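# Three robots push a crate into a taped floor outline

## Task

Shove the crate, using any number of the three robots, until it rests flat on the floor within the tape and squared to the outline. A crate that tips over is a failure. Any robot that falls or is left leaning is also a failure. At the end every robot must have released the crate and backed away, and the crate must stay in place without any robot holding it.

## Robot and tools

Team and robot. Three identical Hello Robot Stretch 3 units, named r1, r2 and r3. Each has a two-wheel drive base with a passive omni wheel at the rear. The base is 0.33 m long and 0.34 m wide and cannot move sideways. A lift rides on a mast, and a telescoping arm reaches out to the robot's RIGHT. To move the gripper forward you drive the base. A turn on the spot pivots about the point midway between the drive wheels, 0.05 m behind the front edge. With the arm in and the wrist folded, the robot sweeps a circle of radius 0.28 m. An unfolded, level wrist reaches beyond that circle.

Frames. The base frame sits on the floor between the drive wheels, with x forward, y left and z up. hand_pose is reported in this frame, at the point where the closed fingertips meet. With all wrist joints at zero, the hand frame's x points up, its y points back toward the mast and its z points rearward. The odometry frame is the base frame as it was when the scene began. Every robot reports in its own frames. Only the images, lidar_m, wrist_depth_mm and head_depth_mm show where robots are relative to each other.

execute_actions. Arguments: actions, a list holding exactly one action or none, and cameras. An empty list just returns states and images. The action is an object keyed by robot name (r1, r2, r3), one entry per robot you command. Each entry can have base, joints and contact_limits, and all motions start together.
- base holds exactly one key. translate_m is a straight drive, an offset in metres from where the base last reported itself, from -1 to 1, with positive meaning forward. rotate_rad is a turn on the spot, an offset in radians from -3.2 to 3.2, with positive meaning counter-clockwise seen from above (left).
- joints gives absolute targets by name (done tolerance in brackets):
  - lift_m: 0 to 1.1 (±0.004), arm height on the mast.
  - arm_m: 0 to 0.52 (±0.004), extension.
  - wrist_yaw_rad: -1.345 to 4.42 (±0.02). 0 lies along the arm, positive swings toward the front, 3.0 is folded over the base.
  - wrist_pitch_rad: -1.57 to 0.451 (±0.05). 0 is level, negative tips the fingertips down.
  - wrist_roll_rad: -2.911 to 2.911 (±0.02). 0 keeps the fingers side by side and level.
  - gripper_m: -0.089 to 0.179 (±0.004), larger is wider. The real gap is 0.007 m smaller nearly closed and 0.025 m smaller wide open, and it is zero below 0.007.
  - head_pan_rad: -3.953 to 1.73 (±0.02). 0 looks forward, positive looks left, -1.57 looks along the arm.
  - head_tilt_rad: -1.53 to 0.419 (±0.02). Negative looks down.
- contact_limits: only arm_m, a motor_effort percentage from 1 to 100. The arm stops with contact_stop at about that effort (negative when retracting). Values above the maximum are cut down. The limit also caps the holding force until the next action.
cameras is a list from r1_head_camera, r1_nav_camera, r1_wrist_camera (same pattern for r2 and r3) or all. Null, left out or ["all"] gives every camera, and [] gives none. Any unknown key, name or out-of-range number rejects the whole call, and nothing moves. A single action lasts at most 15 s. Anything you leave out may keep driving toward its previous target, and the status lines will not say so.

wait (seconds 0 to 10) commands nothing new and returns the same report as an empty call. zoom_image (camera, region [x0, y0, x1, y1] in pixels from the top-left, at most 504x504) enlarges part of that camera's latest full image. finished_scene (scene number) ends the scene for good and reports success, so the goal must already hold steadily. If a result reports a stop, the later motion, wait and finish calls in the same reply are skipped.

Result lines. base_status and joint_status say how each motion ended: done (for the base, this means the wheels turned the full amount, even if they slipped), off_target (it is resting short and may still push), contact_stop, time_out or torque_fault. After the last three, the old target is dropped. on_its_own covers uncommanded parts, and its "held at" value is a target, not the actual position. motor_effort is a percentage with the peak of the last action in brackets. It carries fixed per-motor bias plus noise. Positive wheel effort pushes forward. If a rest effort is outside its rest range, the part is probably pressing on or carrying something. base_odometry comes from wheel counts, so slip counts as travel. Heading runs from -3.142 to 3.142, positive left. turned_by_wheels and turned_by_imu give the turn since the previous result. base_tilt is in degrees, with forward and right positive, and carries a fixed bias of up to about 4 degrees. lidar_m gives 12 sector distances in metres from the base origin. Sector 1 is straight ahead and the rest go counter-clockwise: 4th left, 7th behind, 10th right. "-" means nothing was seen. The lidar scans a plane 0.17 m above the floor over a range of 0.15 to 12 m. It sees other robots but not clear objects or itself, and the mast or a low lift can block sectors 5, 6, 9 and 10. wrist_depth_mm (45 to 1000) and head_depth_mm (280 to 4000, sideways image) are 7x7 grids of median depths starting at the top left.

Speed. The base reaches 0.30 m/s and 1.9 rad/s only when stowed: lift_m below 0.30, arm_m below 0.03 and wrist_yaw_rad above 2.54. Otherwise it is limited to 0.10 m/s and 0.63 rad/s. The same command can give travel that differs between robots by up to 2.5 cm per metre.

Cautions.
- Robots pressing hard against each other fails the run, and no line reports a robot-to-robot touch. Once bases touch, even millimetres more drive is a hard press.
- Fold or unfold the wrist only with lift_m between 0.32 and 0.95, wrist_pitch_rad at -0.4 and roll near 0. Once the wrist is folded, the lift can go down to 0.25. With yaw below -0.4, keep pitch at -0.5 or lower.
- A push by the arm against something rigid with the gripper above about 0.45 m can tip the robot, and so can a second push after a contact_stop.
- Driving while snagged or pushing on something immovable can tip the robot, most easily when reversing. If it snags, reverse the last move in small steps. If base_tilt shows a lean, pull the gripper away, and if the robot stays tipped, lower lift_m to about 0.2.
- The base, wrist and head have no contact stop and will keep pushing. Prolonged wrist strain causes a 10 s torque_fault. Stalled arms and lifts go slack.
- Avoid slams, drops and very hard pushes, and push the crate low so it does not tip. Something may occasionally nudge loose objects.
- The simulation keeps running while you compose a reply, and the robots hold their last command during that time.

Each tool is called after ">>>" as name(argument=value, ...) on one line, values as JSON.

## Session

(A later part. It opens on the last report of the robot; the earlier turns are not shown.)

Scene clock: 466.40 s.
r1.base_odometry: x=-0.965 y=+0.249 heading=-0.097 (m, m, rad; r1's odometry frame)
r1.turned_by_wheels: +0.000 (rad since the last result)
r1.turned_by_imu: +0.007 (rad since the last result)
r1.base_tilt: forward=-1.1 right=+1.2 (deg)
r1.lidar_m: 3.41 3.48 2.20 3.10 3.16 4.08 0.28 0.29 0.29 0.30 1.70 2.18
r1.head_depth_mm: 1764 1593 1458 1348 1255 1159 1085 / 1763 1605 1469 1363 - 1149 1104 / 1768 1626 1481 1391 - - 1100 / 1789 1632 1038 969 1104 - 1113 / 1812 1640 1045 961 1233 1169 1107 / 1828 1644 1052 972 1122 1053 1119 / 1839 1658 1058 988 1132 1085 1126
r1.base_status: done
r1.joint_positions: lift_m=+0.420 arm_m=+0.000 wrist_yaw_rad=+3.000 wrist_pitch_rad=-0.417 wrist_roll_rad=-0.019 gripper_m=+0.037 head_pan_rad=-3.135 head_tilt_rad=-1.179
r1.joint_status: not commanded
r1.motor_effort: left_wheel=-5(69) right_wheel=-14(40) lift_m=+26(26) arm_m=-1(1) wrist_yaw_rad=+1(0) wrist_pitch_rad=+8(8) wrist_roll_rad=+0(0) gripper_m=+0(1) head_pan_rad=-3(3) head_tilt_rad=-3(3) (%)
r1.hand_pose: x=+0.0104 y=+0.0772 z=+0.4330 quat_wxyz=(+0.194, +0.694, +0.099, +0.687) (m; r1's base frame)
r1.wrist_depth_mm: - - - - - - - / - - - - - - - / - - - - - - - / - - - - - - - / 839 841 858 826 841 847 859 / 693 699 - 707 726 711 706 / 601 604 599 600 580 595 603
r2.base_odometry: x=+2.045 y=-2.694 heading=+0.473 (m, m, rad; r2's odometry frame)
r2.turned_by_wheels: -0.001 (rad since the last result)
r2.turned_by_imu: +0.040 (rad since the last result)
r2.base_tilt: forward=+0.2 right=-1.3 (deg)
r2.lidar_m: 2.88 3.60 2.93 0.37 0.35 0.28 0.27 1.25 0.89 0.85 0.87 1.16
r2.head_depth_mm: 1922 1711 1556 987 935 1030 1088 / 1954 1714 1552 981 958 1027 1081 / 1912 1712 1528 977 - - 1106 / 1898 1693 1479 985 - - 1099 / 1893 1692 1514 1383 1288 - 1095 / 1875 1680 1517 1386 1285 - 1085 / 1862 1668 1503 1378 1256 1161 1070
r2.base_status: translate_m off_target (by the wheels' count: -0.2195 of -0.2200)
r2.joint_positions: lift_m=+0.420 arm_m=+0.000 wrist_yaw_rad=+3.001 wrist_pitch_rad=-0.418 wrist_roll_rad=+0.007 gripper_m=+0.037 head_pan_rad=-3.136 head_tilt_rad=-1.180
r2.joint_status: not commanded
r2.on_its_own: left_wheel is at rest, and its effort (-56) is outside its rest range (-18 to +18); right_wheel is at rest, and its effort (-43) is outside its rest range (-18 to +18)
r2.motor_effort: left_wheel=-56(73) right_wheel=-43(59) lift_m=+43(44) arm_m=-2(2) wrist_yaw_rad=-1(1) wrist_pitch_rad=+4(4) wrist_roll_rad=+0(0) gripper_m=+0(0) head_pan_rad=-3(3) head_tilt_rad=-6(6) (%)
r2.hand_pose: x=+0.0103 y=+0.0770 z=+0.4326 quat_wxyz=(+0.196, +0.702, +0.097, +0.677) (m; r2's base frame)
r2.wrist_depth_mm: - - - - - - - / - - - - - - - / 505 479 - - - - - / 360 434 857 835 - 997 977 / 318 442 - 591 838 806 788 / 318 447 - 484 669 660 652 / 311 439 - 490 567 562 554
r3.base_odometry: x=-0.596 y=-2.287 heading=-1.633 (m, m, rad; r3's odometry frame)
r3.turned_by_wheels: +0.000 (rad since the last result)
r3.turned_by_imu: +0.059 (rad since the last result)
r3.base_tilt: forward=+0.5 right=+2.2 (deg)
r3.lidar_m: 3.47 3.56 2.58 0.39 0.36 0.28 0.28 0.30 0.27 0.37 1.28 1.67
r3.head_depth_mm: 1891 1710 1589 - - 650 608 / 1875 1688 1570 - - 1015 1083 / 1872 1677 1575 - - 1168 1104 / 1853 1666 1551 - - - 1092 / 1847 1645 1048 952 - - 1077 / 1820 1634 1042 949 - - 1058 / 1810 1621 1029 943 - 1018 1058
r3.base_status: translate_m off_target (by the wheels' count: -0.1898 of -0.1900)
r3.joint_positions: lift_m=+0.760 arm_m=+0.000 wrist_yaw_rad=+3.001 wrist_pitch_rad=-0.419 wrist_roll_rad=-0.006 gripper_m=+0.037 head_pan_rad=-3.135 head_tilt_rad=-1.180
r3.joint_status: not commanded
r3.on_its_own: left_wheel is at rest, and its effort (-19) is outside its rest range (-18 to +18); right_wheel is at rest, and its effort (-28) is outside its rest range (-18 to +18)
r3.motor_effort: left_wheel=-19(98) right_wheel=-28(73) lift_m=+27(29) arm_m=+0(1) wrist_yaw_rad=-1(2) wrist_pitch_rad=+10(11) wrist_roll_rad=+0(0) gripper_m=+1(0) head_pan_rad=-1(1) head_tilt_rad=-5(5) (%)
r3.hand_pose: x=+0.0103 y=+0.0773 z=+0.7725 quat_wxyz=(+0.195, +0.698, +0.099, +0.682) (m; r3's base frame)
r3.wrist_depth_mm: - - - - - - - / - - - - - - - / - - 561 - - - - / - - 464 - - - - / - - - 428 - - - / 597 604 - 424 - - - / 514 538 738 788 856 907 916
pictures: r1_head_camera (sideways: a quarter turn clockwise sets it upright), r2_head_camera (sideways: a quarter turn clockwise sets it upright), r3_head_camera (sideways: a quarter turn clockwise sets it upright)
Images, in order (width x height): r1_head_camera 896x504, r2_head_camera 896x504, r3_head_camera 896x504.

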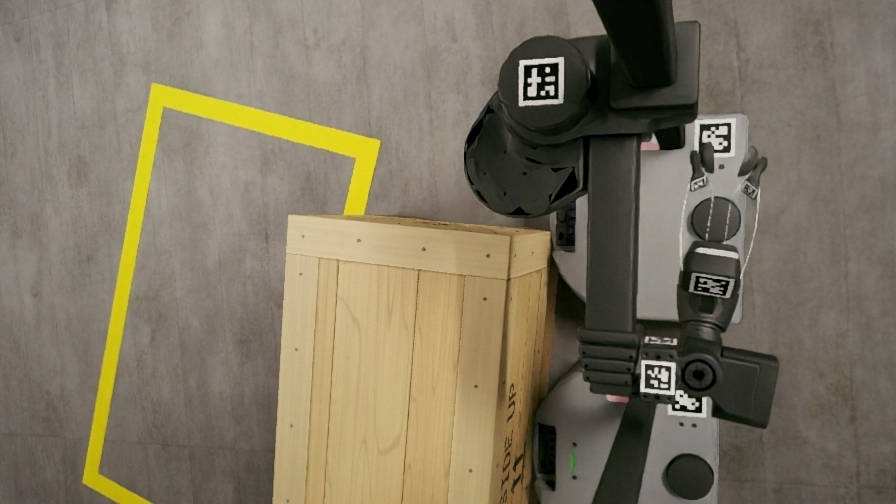

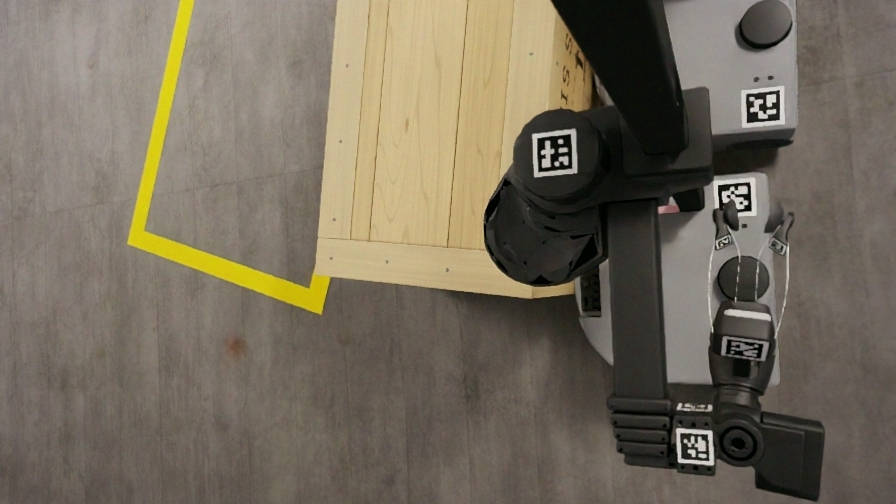

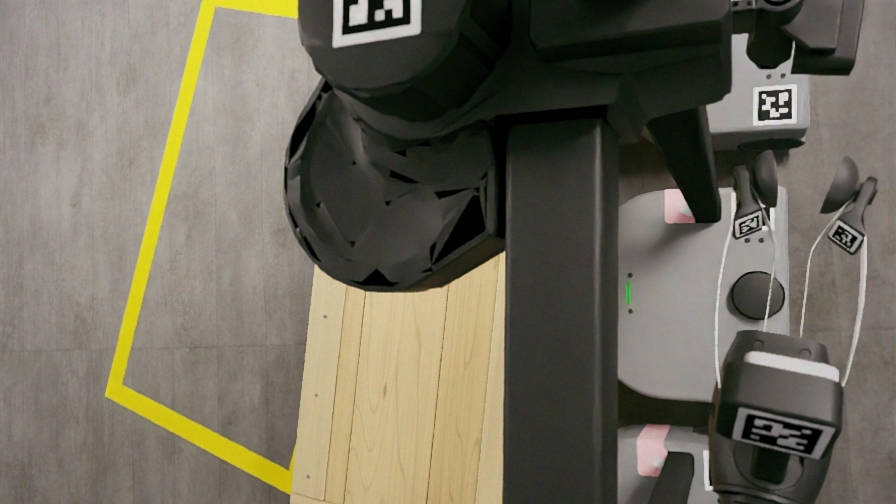

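>>> execute_actions(actions=[{"r1":{"base":{"translate_m":0.14}},"r3":{"base":{"translate_m":0.012}},"r2":{"base":{"translate_m":0.012}}}], cameras=[])

>>> execute_actions(actions=[{"r1":{"base":{"rotate_rad":0.2}}}], cameras=[])

>>> execute_actions(actions=[{"r1":{"base":{"translate_m":-0.13}}}], cameras=[])

>>> execute_actions(actions=[{"r1":{"base":{"rotate_rad":-0.28}},"r3":{"base":{"rotate_rad":-0.11}},"r2":{"base":{"rotate_rad":-0.12}}}], cameras=["r1_head_camera","r2_head_camera","r3_head_camera"])

Scene clock: 474.83 s.
r1.base_odometry: x=-0.826 y=+0.235 heading=-0.097 (m, m, rad; r1's odometry frame)
r1.turned_by_wheels: +0.000 (rad since the last result)
r1.turned_by_imu: +0.001 (rad since the last result)
r1.base_tilt: forward=-1.0 right=+1.1 (deg)
r1.lidar_m: 3.27 3.31 2.13 3.12 3.16 4.09 0.42 0.44 0.34 0.81 1.69 2.16
r1.head_depth_mm: 1744 1593 1459 1351 1266 1149 1090 / 1771 1613 1473 1374 - 1157 1094 / 1777 1621 1479 1376 - - 1101 / 1791 1621 1044 1175 1298 - 1109 / 1809 1630 1046 1123 1289 1163 1118 / 1829 1653 1051 1161 1107 1212 1117 / 1831 1666 1060 1036 1106 1205 1123
r1.base_status: done
r1.joint_positions: lift_m=+0.420 arm_m=+0.000 wrist_yaw_rad=+3.000 wrist_pitch_rad=-0.417 wrist_roll_rad=-0.019 gripper_m=+0.037 head_pan_rad=-3.135 head_tilt_rad=-1.179
r1.joint_status: not commanded
r1.motor_effort: left_wheel=+0(6) right_wheel=+1(11) lift_m=+26(27) arm_m=-1(1) wrist_yaw_rad=+0(1) wrist_pitch_rad=+8(8) wrist_roll_rad=+0(0) gripper_m=+1(0) head_pan_rad=-3(3) head_tilt_rad=-4(3) (%)
r1.hand_pose: x=+0.0104 y=+0.0772 z=+0.4330 quat_wxyz=(+0.194, +0.694, +0.099, +0.687) (m; r1's base frame)
r1.wrist_depth_mm: - - - - - - - / - - - - - - - / - - - - - - - / - - - - - - - / 829 831 850 844 835 843 829 / 707 691 - 705 698 702 694 / 595 607 597 610 579 598 606
r2.base_odometry: x=+2.056 y=-2.689 heading=+0.473 (m, m, rad; r2's odometry frame)
r2.turned_by_wheels: +0.000 (rad since the last result)
r2.turned_by_imu: +0.002 (rad since the last result)
r2.base_tilt: forward=+0.2 right=-1.3 (deg)
r2.lidar_m: 2.88 3.61 0.81 0.37 0.36 0.29 0.29 1.25 0.89 0.84 0.87 1.16
r2.head_depth_mm: 1947 1727 1563 985 940 1036 1084 / 1930 1717 1561 976 1002 1030 1091 / 1919 1699 1071 981 - - 1103 / 1880 1696 1489 980 - - 1097 / 1902 1681 1526 1382 1291 - 1090 / 1875 1678 1512 1378 1273 - 1087 / 1856 1653 1503 1382 1265 1168 1080
r2.base_status: done
r2.joint_positions: lift_m=+0.420 arm_m=+0.000 wrist_yaw_rad=+3.001 wrist_pitch_rad=-0.418 wrist_roll_rad=+0.007 gripper_m=+0.037 head_pan_rad=-3.136 head_tilt_rad=-1.180
r2.joint_status: not commanded
r2.motor_effort: left_wheel=+0(52) right_wheel=+0(40) lift_m=+42(43) arm_m=-2(2) wrist_yaw_rad=+0(0) wrist_pitch_rad=+4(4) wrist_roll_rad=+0(0) gripper_m=+0(0) head_pan_rad=-3(2) head_tilt_rad=-5(5) (%)
r2.hand_pose: x=+0.0103 y=+0.0770 z=+0.4326 quat_wxyz=(+0.196, +0.702, +0.097, +0.677) (m; r2's base frame)
r2.wrist_depth_mm: - - - - - - - / - - - - - - - / 505 481 - 961 - - - / 373 453 - 833 - - 992 / 334 460 - 595 861 801 784 / 329 472 - 479 674 653 647 / 325 460 - 490 584 564 552
r3.base_odometry: x=-0.596 y=-2.299 heading=-1.633 (m, m, rad; r3's odometry frame)
r3.turned_by_wheels: +0.000 (rad since the last result)
r3.turned_by_imu: +0.001 (rad since the last result)
r3.base_tilt: forward=+0.5 right=+2.3 (deg)
r3.lidar_m: 3.46 3.53 0.42 0.55 0.38 0.29 0.29 0.31 0.27 0.37 1.28 1.66
r3.head_depth_mm: 1906 1703 1576 - - 1017 973 / 1880 1690 1582 - - 1023 972 / 1874 1677 1588 - - 1169 1100 / 1849 1659 1542 - - - 1089 / 1834 1648 1038 955 - - 1078 / 1821 1636 1035 946 - - 1062 / 1800 1609 1030 944 - 1014 1055
r3.base_status: done
r3.joint_positions: lift_m=+0.760 arm_m=+0.000 wrist_yaw_rad=+3.001 wrist_pitch_rad=-0.419 wrist_roll_rad=-0.006 gripper_m=+0.037 head_pan_rad=-3.135 head_tilt_rad=-1.180
r3.joint_status: not commanded
r3.motor_effort: left_wheel=+0(16) right_wheel=+1(25) lift_m=+27(27) arm_m=-1(1) wrist_yaw_rad=-1(1) wrist_pitch_rad=+10(10) wrist_roll_rad=+0(0) gripper_m=+1(0) head_pan_rad=-1(1) head_tilt_rad=-5(5) (%)
r3.hand_pose: x=+0.0103 y=+0.0773 z=+0.7725 quat_wxyz=(+0.195, +0.698, +0.099, +0.682) (m; r3's base frame)
r3.wrist_depth_mm: - - - - - - - / - - - - - - - / - - - 583 - - - / - - - - - - - / - - - - 437 - - / 607 607 - 866 404 - - / 518 536 822 757 882 890 939
pictures: none
No camera images: the call's "cameras" was empty. Leave "cameras" out to get every camera's image.

Scene clock: 476.07 s.
r1.base_odometry: x=-0.826 y=+0.235 heading=+0.103 (m, m, rad; r1's odometry frame)
r1.turned_by_wheels: +0.200 (rad since the last result)
r1.turned_by_imu: +0.202 (rad since the last result)
r1.base_tilt: forward=-1.0 right=+1.1 (deg)
r1.lidar_m: 3.28 3.52 2.12 3.12 3.35 5.01 0.42 0.34 0.42 1.66 1.78 2.66
r1.head_depth_mm: 1754 1577 1457 1341 1261 1149 1093 / 1774 1602 1474 1367 - 1155 1097 / 1776 1617 1043 1144 - - 1105 / 1804 1639 1043 1163 1299 - 1111 / 1809 1144 1048 1183 1230 1164 1117 / 1835 1153 1050 1150 1133 1202 1116 / 1829 1157 1071 1176 1176 1204 1128
r1.base_status: done
r1.joint_positions: lift_m=+0.420 arm_m=+0.000 wrist_yaw_rad=+3.000 wrist_pitch_rad=-0.417 wrist_roll_rad=-0.019 gripper_m=+0.037 head_pan_rad=-3.135 head_tilt_rad=-1.179
r1.joint_status: not commanded
r1.motor_effort: left_wheel=-2(9) right_wheel=+3(6) lift_m=+27(26) arm_m=-1(2) wrist_yaw_rad=+0(1) wrist_pitch_rad=+8(8) wrist_roll_rad=+0(1) gripper_m=+1(0) head_pan_rad=-3(2) head_tilt_rad=-3(3) (%)
r1.hand_pose: x=+0.0104 y=+0.0772 z=+0.4330 quat_wxyz=(+0.194, +0.694, +0.099, +0.687) (m; r1's base frame)
r1.wrist_depth_mm: - - - - - - - / - - - - - - - / - - - - - - - / - - - - - - - / 835 839 873 830 837 840 847 / 696 692 - 706 716 693 708 / 597 595 601 597 590 603 610
r2.base_odometry: x=+2.056 y=-2.689 heading=+0.473 (m, m, rad; r2's odometry frame)
r2.turned_by_wheels: +0.000 (rad since the last result)
r2.turned_by_imu: +0.000 (rad since the last result)
r2.base_tilt: forward=+0.2 right=-1.3 (deg)
r2.lidar_m: 2.88 3.59 0.81 0.37 0.37 0.29 0.29 1.25 0.89 0.85 0.87 1.16
r2.head_depth_mm: 1945 1715 1565 986 936 1031 1084 / 1931 1723 1545 978 999 1025 1085 / 1901 1712 1072 976 - - 1105 / 1900 1706 1479 985 - - 1102 / 1896 1682 1526 1377 1286 - 1101 / 1881 1690 1517 1374 1286 - 1081 / 1863 1673 1506 1373 1267 1172 1080
r2.base_status: not commanded
r2.joint_positions: lift_m=+0.420 arm_m=+0.000 wrist_yaw_rad=+3.001 wrist_pitch_rad=-0.418 wrist_roll_rad=+0.007 gripper_m=+0.037 head_pan_rad=-3.136 head_tilt_rad=-1.180
r2.joint_status: not commanded
r2.motor_effort: left_wheel=+0(0) right_wheel=+0(0) lift_m=+43(43) arm_m=-2(2) wrist_yaw_rad=-1(0) wrist_pitch_rad=+4(4) wrist_roll_rad=+0(0) gripper_m=+0(0) head_pan_rad=-2(2) head_tilt_rad=-6(5) (%)
r2.hand_pose: x=+0.0103 y=+0.0770 z=+0.4326 quat_wxyz=(+0.196, +0.702, +0.097, +0.677) (m; r2's base frame)
r2.wrist_depth_mm: - - - - - - - / - - - - - - - / 500 481 - 971 - - - / 372 451 - 825 978 - 968 / 333 462 - 587 844 795 779 / 331 471 - 474 664 669 646 / 327 454 - 486 575 561 558
r3.base_odometry: x=-0.596 y=-2.299 heading=-1.633 (m, m, rad; r3's odometry frame)
r3.turned_by_wheels: +0.000 (rad since the last result)
r3.turned_by_imu: +0.000 (rad since the last result)
r3.base_tilt: forward=+0.5 right=+2.2 (deg)
r3.lidar_m: 3.47 3.55 0.42 0.53 0.38 0.29 0.29 0.31 0.27 0.37 1.28 1.66
r3.head_depth_mm: 1913 1702 1576 - - 1022 971 / 1889 1686 1582 - - 1019 976 / 1869 1682 1564 - - 1176 1082 / 1855 1659 1547 - - - 1088 / 1824 1643 1046 956 - - 1077 / 1826 1636 1039 953 - - 1062 / 1805 1617 1034 950 - 1016 1055
r3.base_status: not commanded
r3.joint_positions: lift_m=+0.760 arm_m=+0.000 wrist_yaw_rad=+3.001 wrist_pitch_rad=-0.419 wrist_roll_rad=-0.006 gripper_m=+0.037 head_pan_rad=-3.135 head_tilt_rad=-1.180
r3.joint_status: not commanded
r3.motor_effort: left_wheel=-1(0) right_wheel=+1(0) lift_m=+27(27) arm_m=-1(1) wrist_yaw_rad=-1(1) wrist_pitch_rad=+10(10) wrist_roll_rad=+0(0) gripper_m=+0(0) head_pan_rad=+0(2) head_tilt_rad=-6(6) (%)
r3.hand_pose: x=+0.0103 y=+0.0773 z=+0.7725 quat_wxyz=(+0.195, +0.698, +0.099, +0.682) (m; r3's base frame)
r3.wrist_depth_mm: - - - - - - - / - - - - - - - / - - 561 572 - - - / - - 509 505 - - - / - - - - 424 - - / 596 628 - 852 440 - - / 524 528 763 766 904 926 917
pictures: none
No camera images: the call's "cameras" was empty. Leave "cameras" out to get every camera's image.

Scene clock: 478.50 s.
r1.base_odometry: x=-0.955 y=+0.222 heading=+0.103 (m, m, rad; r1's odometry frame)
r1.turned_by_wheels: +0.000 (rad since the last result)
r1.turned_by_imu: -0.001 (rad since the last result)
r1.base_tilt: forward=-1.0 right=+1.1 (deg)
r1.lidar_m: 3.39 2.24 2.21 3.13 3.40 5.05 0.29 0.33 0.26 0.37 1.77 2.64
r1.head_depth_mm: 1758 1588 1458 1342 1254 1157 1090 / 1758 1602 1454 1366 - 1144 1098 / 1781 1606 1031 973 - - 1102 / 1817 1640 1034 966 1211 - 1109 / 1795 1624 1042 985 1263 1167 1116 / 1809 1651 1050 1000 1128 1187 1116 / 1843 1670 1058 1120 1091 1188 1127
r1.base_status: done
r1.joint_positions: lift_m=+0.420 arm_m=+0.000 wrist_yaw_rad=+3.000 wrist_pitch_rad=-0.417 wrist_roll_rad=-0.019 gripper_m=+0.037 head_pan_rad=-3.135 head_tilt_rad=-1.179
r1.joint_status: not commanded
r1.motor_effort: left_wheel=-3(9) right_wheel=+3(3) lift_m=+26(26) arm_m=-1(1) wrist_yaw_rad=+1(1) wrist_pitch_rad=+8(8) wrist_roll_rad=+0(0) gripper_m=+0(0) head_pan_rad=-3(3) head_tilt_rad=-3(3) (%)
r1.hand_pose: x=+0.0104 y=+0.0772 z=+0.4330 quat_wxyz=(+0.194, +0.694, +0.099, +0.687) (m; r1's base frame)
r1.wrist_depth_mm: - - - - - - - / - - - - - - - / - - - - - - - / - - - - - - - / 819 832 876 836 842 855 841 / 691 691 - 708 723 700 708 / 597 603 594 600 588 590 603
r2.base_odometry: x=+2.056 y=-2.689 heading=+0.473 (m, m, rad; r2's odometry frame)
r2.turned_by_wheels: +0.000 (rad since the last result)
r2.turned_by_imu: +0.001 (rad since the last result)
r2.base_tilt: forward=+0.2 right=-1.3 (deg)
r2.lidar_m: 2.88 3.58 2.93 0.37 0.37 0.29 0.29 1.25 0.89 0.85 0.87 1.16
r2.head_depth_mm: 1962 1728 1562 980 939 1034 1094 / 1917 1723 1525 981 1001 1023 1093 / 1925 1709 1070 977 - - 1098 / 1904 1696 1489 982 - - 1093 / 1892 1686 1530 1389 1289 - 1096 / 1857 1675 1510 1379 1278 - 1082 / 1875 1663 1506 1380 1263 1168 1084
r2.base_status: not commanded
r2.joint_positions: lift_m=+0.420 arm_m=+0.000 wrist_yaw_rad=+3.001 wrist_pitch_rad=-0.418 wrist_roll_rad=+0.007 gripper_m=+0.037 head_pan_rad=-3.136 head_tilt_rad=-1.180
r2.joint_status: not commanded
r2.motor_effort: left_wheel=+0(1) right_wheel=+0(0) lift_m=+43(43) arm_m=-2(2) wrist_yaw_rad=+0(0) wrist_pitch_rad=+4(4) wrist_roll_rad=+0(0) gripper_m=+0(0) head_pan_rad=-3(2) head_tilt_rad=-5(5) (%)
r2.hand_pose: x=+0.0103 y=+0.0770 z=+0.4326 quat_wxyz=(+0.196, +0.702, +0.097, +0.677) (m; r2's base frame)
r2.wrist_depth_mm: - - - - - - - / - - - - - - - / 507 481 - - - - - / 373 448 810 804 - - 975 / 335 461 - 597 834 800 784 / 333 470 - 476 673 665 649 / 327 458 - 490 580 567 555
r3.base_odometry: x=-0.596 y=-2.299 heading=-1.633 (m, m, rad; r3's odometry frame)
r3.turned_by_wheels: +0.000 (rad since the last result)
r3.turned_by_imu: +0.001 (rad since the last result)
r3.base_tilt: forward=+0.5 right=+2.2 (deg)
r3.lidar_m: 3.48 3.55 2.57 0.37 0.38 0.29 0.29 0.31 0.27 0.37 1.28 1.66
r3.head_depth_mm: 1927 1714 1594 - - 579 587 / 1895 1697 1562 - - 1015 998 / 1864 1674 1571 - - 1074 1092 / 1866 1652 1536 - - - 1090 / 1827 1647 1051 959 - - 1081 / 1826 1629 1035 950 - - 1060 / 1806 1621 1030 946 - 1013 1058
r3.base_status: not commanded
r3.joint_positions: lift_m=+0.760 arm_m=+0.000 wrist_yaw_rad=+3.001 wrist_pitch_rad=-0.419 wrist_roll_rad=-0.006 gripper_m=+0.037 head_pan_rad=-3.135 head_tilt_rad=-1.180
r3.joint_status: not commanded
r3.motor_effort: left_wheel=+0(0) right_wheel=+1(1) lift_m=+27(27) arm_m=-1(1) wrist_yaw_rad=-1(1) wrist_pitch_rad=+10(10) wrist_roll_rad=+0(0) gripper_m=+1(0) head_pan_rad=-1(1) head_tilt_rad=-6(5) (%)
r3.hand_pose: x=+0.0103 y=+0.0773 z=+0.7725 quat_wxyz=(+0.195, +0.698, +0.099, +0.682) (m; r3's base frame)
r3.wrist_depth_mm: - - - - - - - / - - - - - - - / - - 526 - - - - / - - 465 - - - - / - - - 384 - - - / 605 627 - 401 - - - / 513 528 762 801 914 930 887
pictures: none
No camera images: the call's "cameras" was empty. Leave "cameras" out to get every camera's image.

Scene clock: 479.97 s.
r1.base_odometry: x=-0.955 y=+0.222 heading=-0.177 (m, m, rad; r1's odometry frame)
r1.turned_by_wheels: -0.280 (rad since the last result)
r1.turned_by_imu: -0.282 (rad since the last result)
r1.base_tilt: forward=-1.0 right=+1.1 (deg)
r1.lidar_m: 3.40 3.41 2.21 3.13 3.15 3.89 0.29 0.30 0.26 0.25 1.66 2.02
r1.head_depth_mm: 1749 1581 1468 1358 1262 1151 1091 / 1761 1598 1470 1359 - 1151 1094 / 1783 1617 1477 1374 - - 1108 / 1803 1620 1053 969 1140 - 1106 / 1804 1634 1044 966 1207 1168 1116 / 1839 1641 1052 965 1123 1039 1126 / 1843 1651 1056 976 1124 1043 1129
r1.base_status: done
r1.joint_positions: lift_m=+0.420 arm_m=+0.000 wrist_yaw_rad=+3.000 wrist_pitch_rad=-0.417 wrist_roll_rad=-0.019 gripper_m=+0.037 head_pan_rad=-3.135 head_tilt_rad=-1.179
r1.joint_status: not commanded
r1.motor_effort: left_wheel=+3(8) right_wheel=-2(5) lift_m=+26(26) arm_m=-1(2) wrist_yaw_rad=+2(1) wrist_pitch_rad=+8(8) wrist_roll_rad=+0(1) gripper_m=+1(0) head_pan_rad=-3(3) head_tilt_rad=-4(4) (%)
r1.hand_pose: x=+0.0104 y=+0.0772 z=+0.4330 quat_wxyz=(+0.194, +0.694, +0.099, +0.687) (m; r1's base frame)
r1.wrist_depth_mm: - - - - - - - / - - - - - - - / - - - - - - - / - - - - - - - / 824 825 879 835 824 855 838 / 692 695 - 694 712 710 710 / 594 604 602 598 575 604 600
r2.base_odometry: x=+2.056 y=-2.689 heading=+0.353 (m, m, rad; r2's odometry frame)
r2.turned_by_wheels: -0.120 (rad since the last result)
r2.turned_by_imu: -0.118 (rad since the last result)
r2.base_tilt: forward=+0.2 right=-1.3 (deg)
r2.lidar_m: 2.09 3.51 2.93 0.37 0.41 0.30 0.29 1.45 0.93 0.85 0.85 1.05
r2.head_depth_mm: 1905 1709 1081 981 1058 1035 1108 / 1932 1727 1069 986 1107 1024 1110 / 1926 1690 1069 980 - - 1100 / 1904 1709 1061 982 - - 1103 / 1882 1688 1515 1344 1274 - 1095 / 1876 1675 1526 1369 1285 - 1084 / 1871 1673 1501 1366 1267 1166 1076
r2.base_status: done
r2.joint_positions: lift_m=+0.420 arm_m=+0.000 wrist_yaw_rad=+3.001 wrist_pitch_rad=-0.418 wrist_roll_rad=+0.007 gripper_m=+0.037 head_pan_rad=-3.136 head_tilt_rad=-1.180
r2.joint_status: not commanded
r2.motor_effort: left_wheel=+1(4) right_wheel=-2(5) lift_m=+43(43) arm_m=-2(2) wrist_yaw_rad=-1(0) wrist_pitch_rad=+3(4) wrist_roll_rad=+0(0) gripper_m=+0(0) head_pan_rad=-2(2) head_tilt_rad=-5(5) (%)
r2.hand_pose: x=+0.0103 y=+0.0770 z=+0.4326 quat_wxyz=(+0.196, +0.702, +0.097, +0.677) (m; r2's base frame)
r2.wrist_depth_mm: - - 761 - - - - / - - - - - - - / 502 523 - - - - - / 389 524 691 952 - - 966 / 370 536 - 659 840 802 789 / 360 494 - 501 670 654 648 / 350 479 - 499 578 560 549
r3.base_odometry: x=-0.596 y=-2.299 heading=-1.743 (m, m, rad; r3's odometry frame)
r3.turned_by_wheels: -0.110 (rad since the last result)
r3.turned_by_imu: -0.110 (rad since the last result)
r3.base_tilt: forward=+0.5 right=+2.2 (deg)
r3.lidar_m: 2.93 3.48 2.57 0.37 0.42 0.30 0.29 0.30 0.26 0.26 1.25 1.52
r3.head_depth_mm: 1907 1704 1594 - - 621 1091 / 1891 1683 1572 - - 1018 1091 / 1867 1665 1578 - - 1152 1099 / 1835 1667 1553 - - - 1090 / 1829 1644 1047 960 - - 1074 / 1831 1638 1040 952 - - 1059 / 1810 1625 1031 948 - 1023 1051
r3.base_status: done
r3.joint_positions: lift_m=+0.760 arm_m=+0.000 wrist_yaw_rad=+3.001 wrist_pitch_rad=-0.419 wrist_roll_rad=-0.006 gripper_m=+0.037 head_pan_rad=-3.135 head_tilt_rad=-1.180
r3.joint_status: not commanded
r3.motor_effort: left_wheel=+2(9) right_wheel=-2(7) lift_m=+27(27) arm_m=-1(0) wrist_yaw_rad=+0(1) wrist_pitch_rad=+10(10) wrist_roll_rad=+0(0) gripper_m=+0(1) head_pan_rad=-1(2) head_tilt_rad=-5(5) (%)
r3.hand_pose: x=+0.0103 y=+0.0773 z=+0.7725 quat_wxyz=(+0.195, +0.698, +0.099, +0.682) (m; r3's base frame)
r3.wrist_depth_mm: - - - - - - - / - - - - - - - / - - 542 - - - - / - - 647 - - - - / - - - - - - - / - - - 396 - - - / 515 546 742 836 880 882 905
pictures: r1_head_camera (sideways: a quarter turn clockwise sets it upright), r2_head_camera (sideways: a quarter turn clockwise sets it upright), r3_head_camera (sideways: a quarter turn clockwise sets it upright)
Images, in order (width x height): r1_head_camera 896x504, r2_head_camera 896x504, r3_head_camera 896x504.

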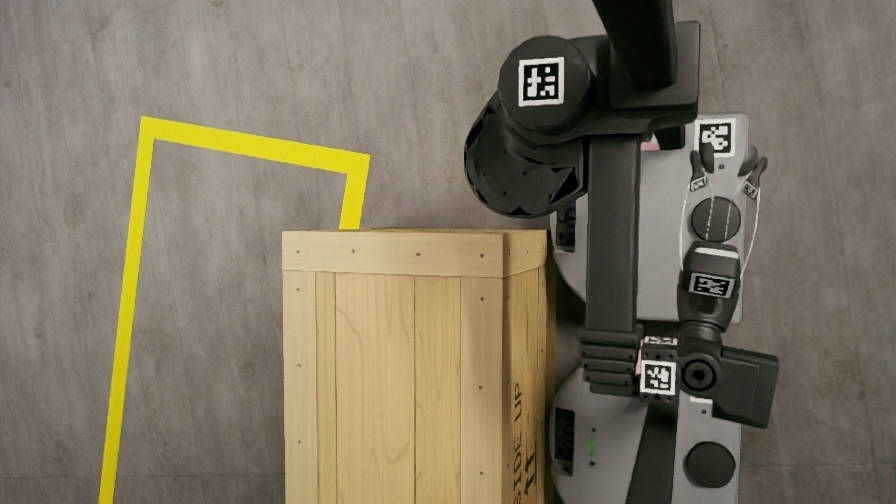

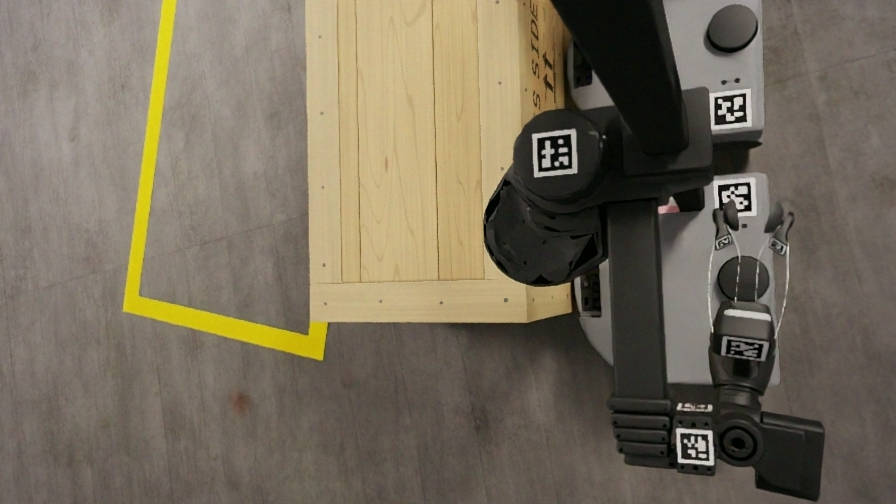

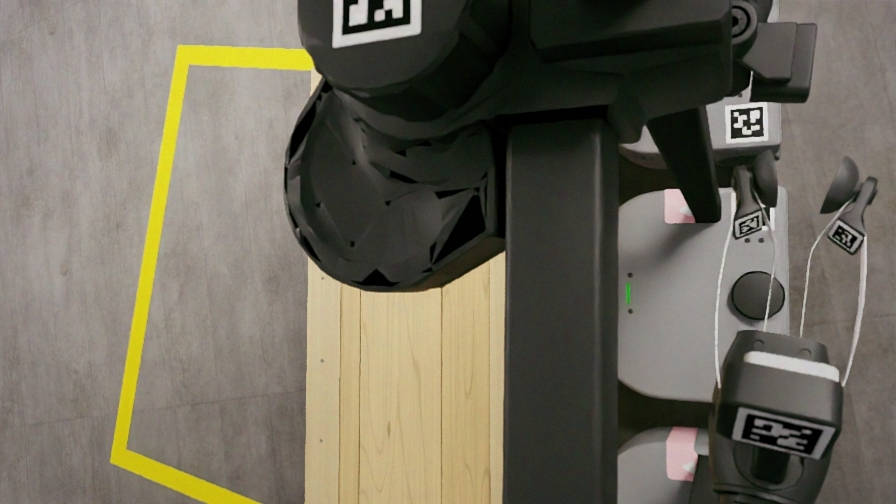

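>>> execute_actions(actions=[{"r1":{"base":{"translate_m":-0.16}},"r3":{"base":{"translate_m":-0.2}},"r2":{"base":{"translate_m":-0.25}}}], cameras=["r1_head_camera","r2_head_camera","r3_head_camera"])

Scene clock: 486.73 s.
r1.base_odometry: x=-1.113 y=+0.250 heading=-0.177 (m, m, rad; r1's odometry frame)
r1.turned_by_wheels: +0.000 (rad since the last result)
r1.turned_by_imu: +0.011 (rad since the last result)
r1.base_tilt: forward=-1.1 right=+1.2 (deg)
r1.lidar_m: 3.54 3.59 2.28 3.10 3.12 3.86 0.28 0.28 0.26 0.26 1.68 2.07
r1.head_depth_mm: 1738 1590 1461 1350 1257 1148 1098 / 1770 1598 1467 1376 - 1155 1101 / 1786 1615 1485 1381 - - 1107 / 1799 1615 1055 979 1103 - 1104 / 1807 1635 1042 958 1206 1163 1114 / 1837 1659 1048 967 1122 1055 1124 / 1852 1655 1061 973 1113 1058 1129
r1.base_status: done
r1.joint_positions: lift_m=+0.420 arm_m=+0.000 wrist_yaw_rad=+3.000 wrist_pitch_rad=-0.417 wrist_roll_rad=-0.019 gripper_m=+0.037 head_pan_rad=-3.135 head_tilt_rad=-1.179
r1.joint_status: not commanded
r1.motor_effort: left_wheel=-3(70) right_wheel=-1(42) lift_m=+27(27) arm_m=+0(1) wrist_yaw_rad=+0(0) wrist_pitch_rad=+8(8) wrist_roll_rad=+0(0) gripper_m=+1(0) head_pan_rad=-2(2) head_tilt_rad=-3(4) (%)
r1.hand_pose: x=+0.0104 y=+0.0772 z=+0.4330 quat_wxyz=(+0.194, +0.694, +0.099, +0.687) (m; r1's base frame)
r1.wrist_depth_mm: - - - - - - - / - - - - - - - / - - - - - - - / - - - - - - - / 840 829 867 855 848 848 843 / 701 705 - 699 709 702 695 / 597 603 600 603 580 597 600
r2.base_odometry: x=+1.821 y=-2.775 heading=+0.352 (m, m, rad; r2's odometry frame)
r2.turned_by_wheels: -0.001 (rad since the last result)
r2.turned_by_imu: +0.071 (rad since the last result)
r2.base_tilt: forward=+0.2 right=-1.3 (deg)
r2.lidar_m: 2.57 3.72 2.98 0.37 0.36 0.28 0.28 1.37 0.94 0.88 0.89 1.15
r2.head_depth_mm: 1949 1715 1546 986 936 1034 1095 / 1901 1720 1545 982 982 1027 1095 / 1913 1714 1534 976 - - 1099 / 1900 1705 1066 981 - - 1101 / 1882 1691 1528 1354 1271 - 1093 / 1866 1685 1514 1376 1277 - 1086 / 1856 1683 1494 1369 1272 1162 1075
r2.base_status: translate_m off_target (by the wheels' count: -0.2496 of -0.2500)
r2.joint_positions: lift_m=+0.420 arm_m=+0.000 wrist_yaw_rad=+3.001 wrist_pitch_rad=-0.418 wrist_roll_rad=+0.007 gripper_m=+0.037 head_pan_rad=-3.136 head_tilt_rad=-1.180
r2.joint_status: not commanded
r2.on_its_own: left_wheel is at rest, and its effort (-54) is outside its rest range (-18 to +18); right_wheel is at rest, and its effort (-42) is outside its rest range (-18 to +18)
r2.motor_effort: left_wheel=-54(77) right_wheel=-42(62) lift_m=+42(43) arm_m=-3(2) wrist_yaw_rad=-2(0) wrist_pitch_rad=+4(4) wrist_roll_rad=+0(0) gripper_m=+0(0) head_pan_rad=-3(2) head_tilt_rad=-5(5) (%)
r2.hand_pose: x=+0.0103 y=+0.0770 z=+0.4327 quat_wxyz=(+0.196, +0.702, +0.097, +0.677) (m; r2's base frame)
r2.wrist_depth_mm: - - - - - - - / - - - - - - - / 505 482 - - - - - / 367 439 826 814 - - 965 / 327 455 - 589 833 810 769 / 321 464 - 477 670 668 652 / 317 451 - 487 570 576 557
r3.base_odometry: x=-0.562 y=-2.102 heading=-1.743 (m, m, rad; r3's odometry frame)
r3.turned_by_wheels: +0.000 (rad since the last result)
r3.turned_by_imu: +0.068 (rad since the last result)
r3.base_tilt: forward=+0.5 right=+2.3 (deg)
r3.lidar_m: 3.53 3.69 2.64 0.36 0.37 0.28 0.28 0.29 0.27 0.37 1.30 1.64
r3.head_depth_mm: 1912 1708 1579 - - 599 1075 / 1887 1681 1575 - - 1018 1077 / 1863 1689 1567 - - 1167 1098 / 1860 1661 1541 - - - 1086 / 1831 1647 1044 961 - - 1074 / 1820 1633 1038 952 - - 1061 / 1812 1621 1030 944 - 1013 1052
r3.base_status: translate_m off_target (by the wheels' count: -0.1997 of -0.2000)
r3.joint_positions: lift_m=+0.760 arm_m=+0.000 wrist_yaw_rad=+3.001 wrist_pitch_rad=-0.418 wrist_roll_rad=-0.006 gripper_m=+0.037 head_pan_rad=-3.135 head_tilt_rad=-1.180
r3.joint_status: not commanded
r3.on_its_own: left_wheel is at rest, and its effort (-40) is outside its rest range (-18 to +18); right_wheel is at rest, and its effort (-42) is outside its rest range (-18 to +18)
r3.motor_effort: left_wheel=-40(100) right_wheel=-42(72) lift_m=+27(27) arm_m=-1(1) wrist_yaw_rad=-1(1) wrist_pitch_rad=+10(10) wrist_roll_rad=+0(0) gripper_m=+0(1) head_pan_rad=-1(1) head_tilt_rad=-5(5) (%)
r3.hand_pose: x=+0.0103 y=+0.0773 z=+0.7725 quat_wxyz=(+0.195, +0.698, +0.099, +0.682) (m; r3's base frame)
r3.wrist_depth_mm: - - - - - - - / - - - - - - - / - - 545 - - - - / - - 513 - - - - / - - - 632 - - - / - - - 380 - - - / 520 534 737 781 900 895 936
pictures: r1_head_camera (sideways: a quarter turn clockwise sets it upright), r2_head_camera (sideways: a quarter turn clockwise sets it upright), r3_head_camera (sideways: a quarter turn clockwise sets it upright)
Images, in order (width x height): r1_head_camera 896x504, r2_head_camera 896x504, r3_head_camera 896x504.

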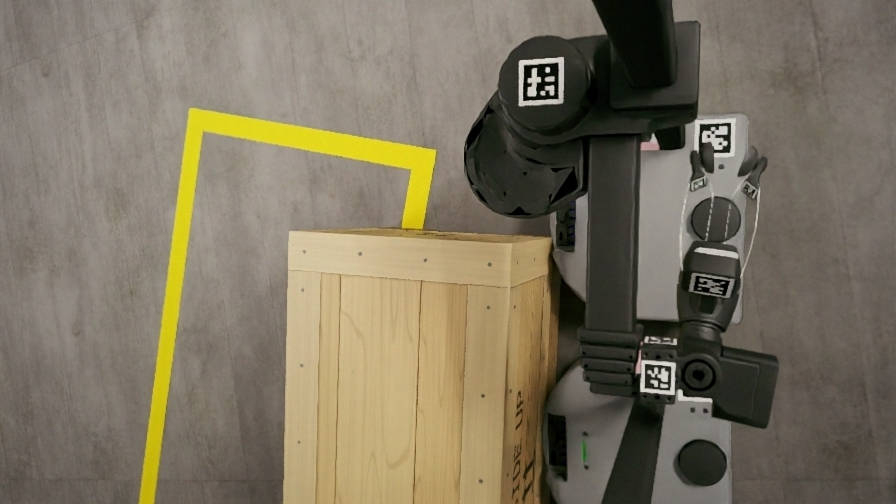

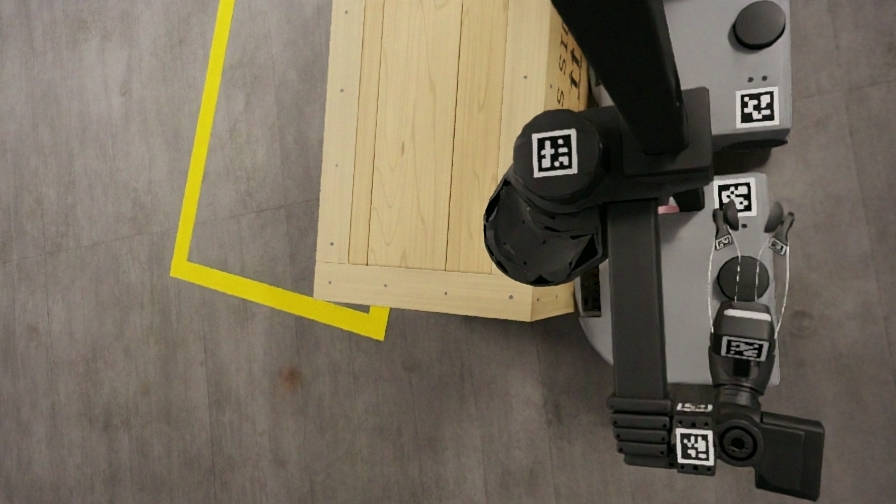

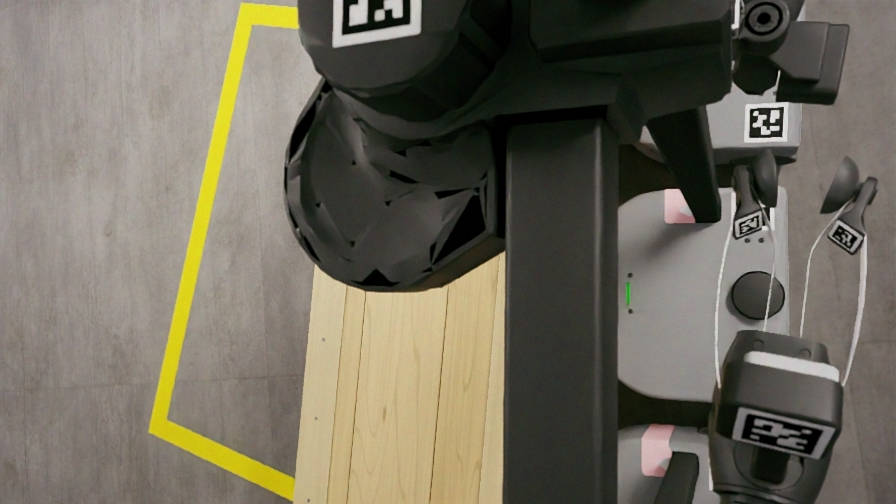

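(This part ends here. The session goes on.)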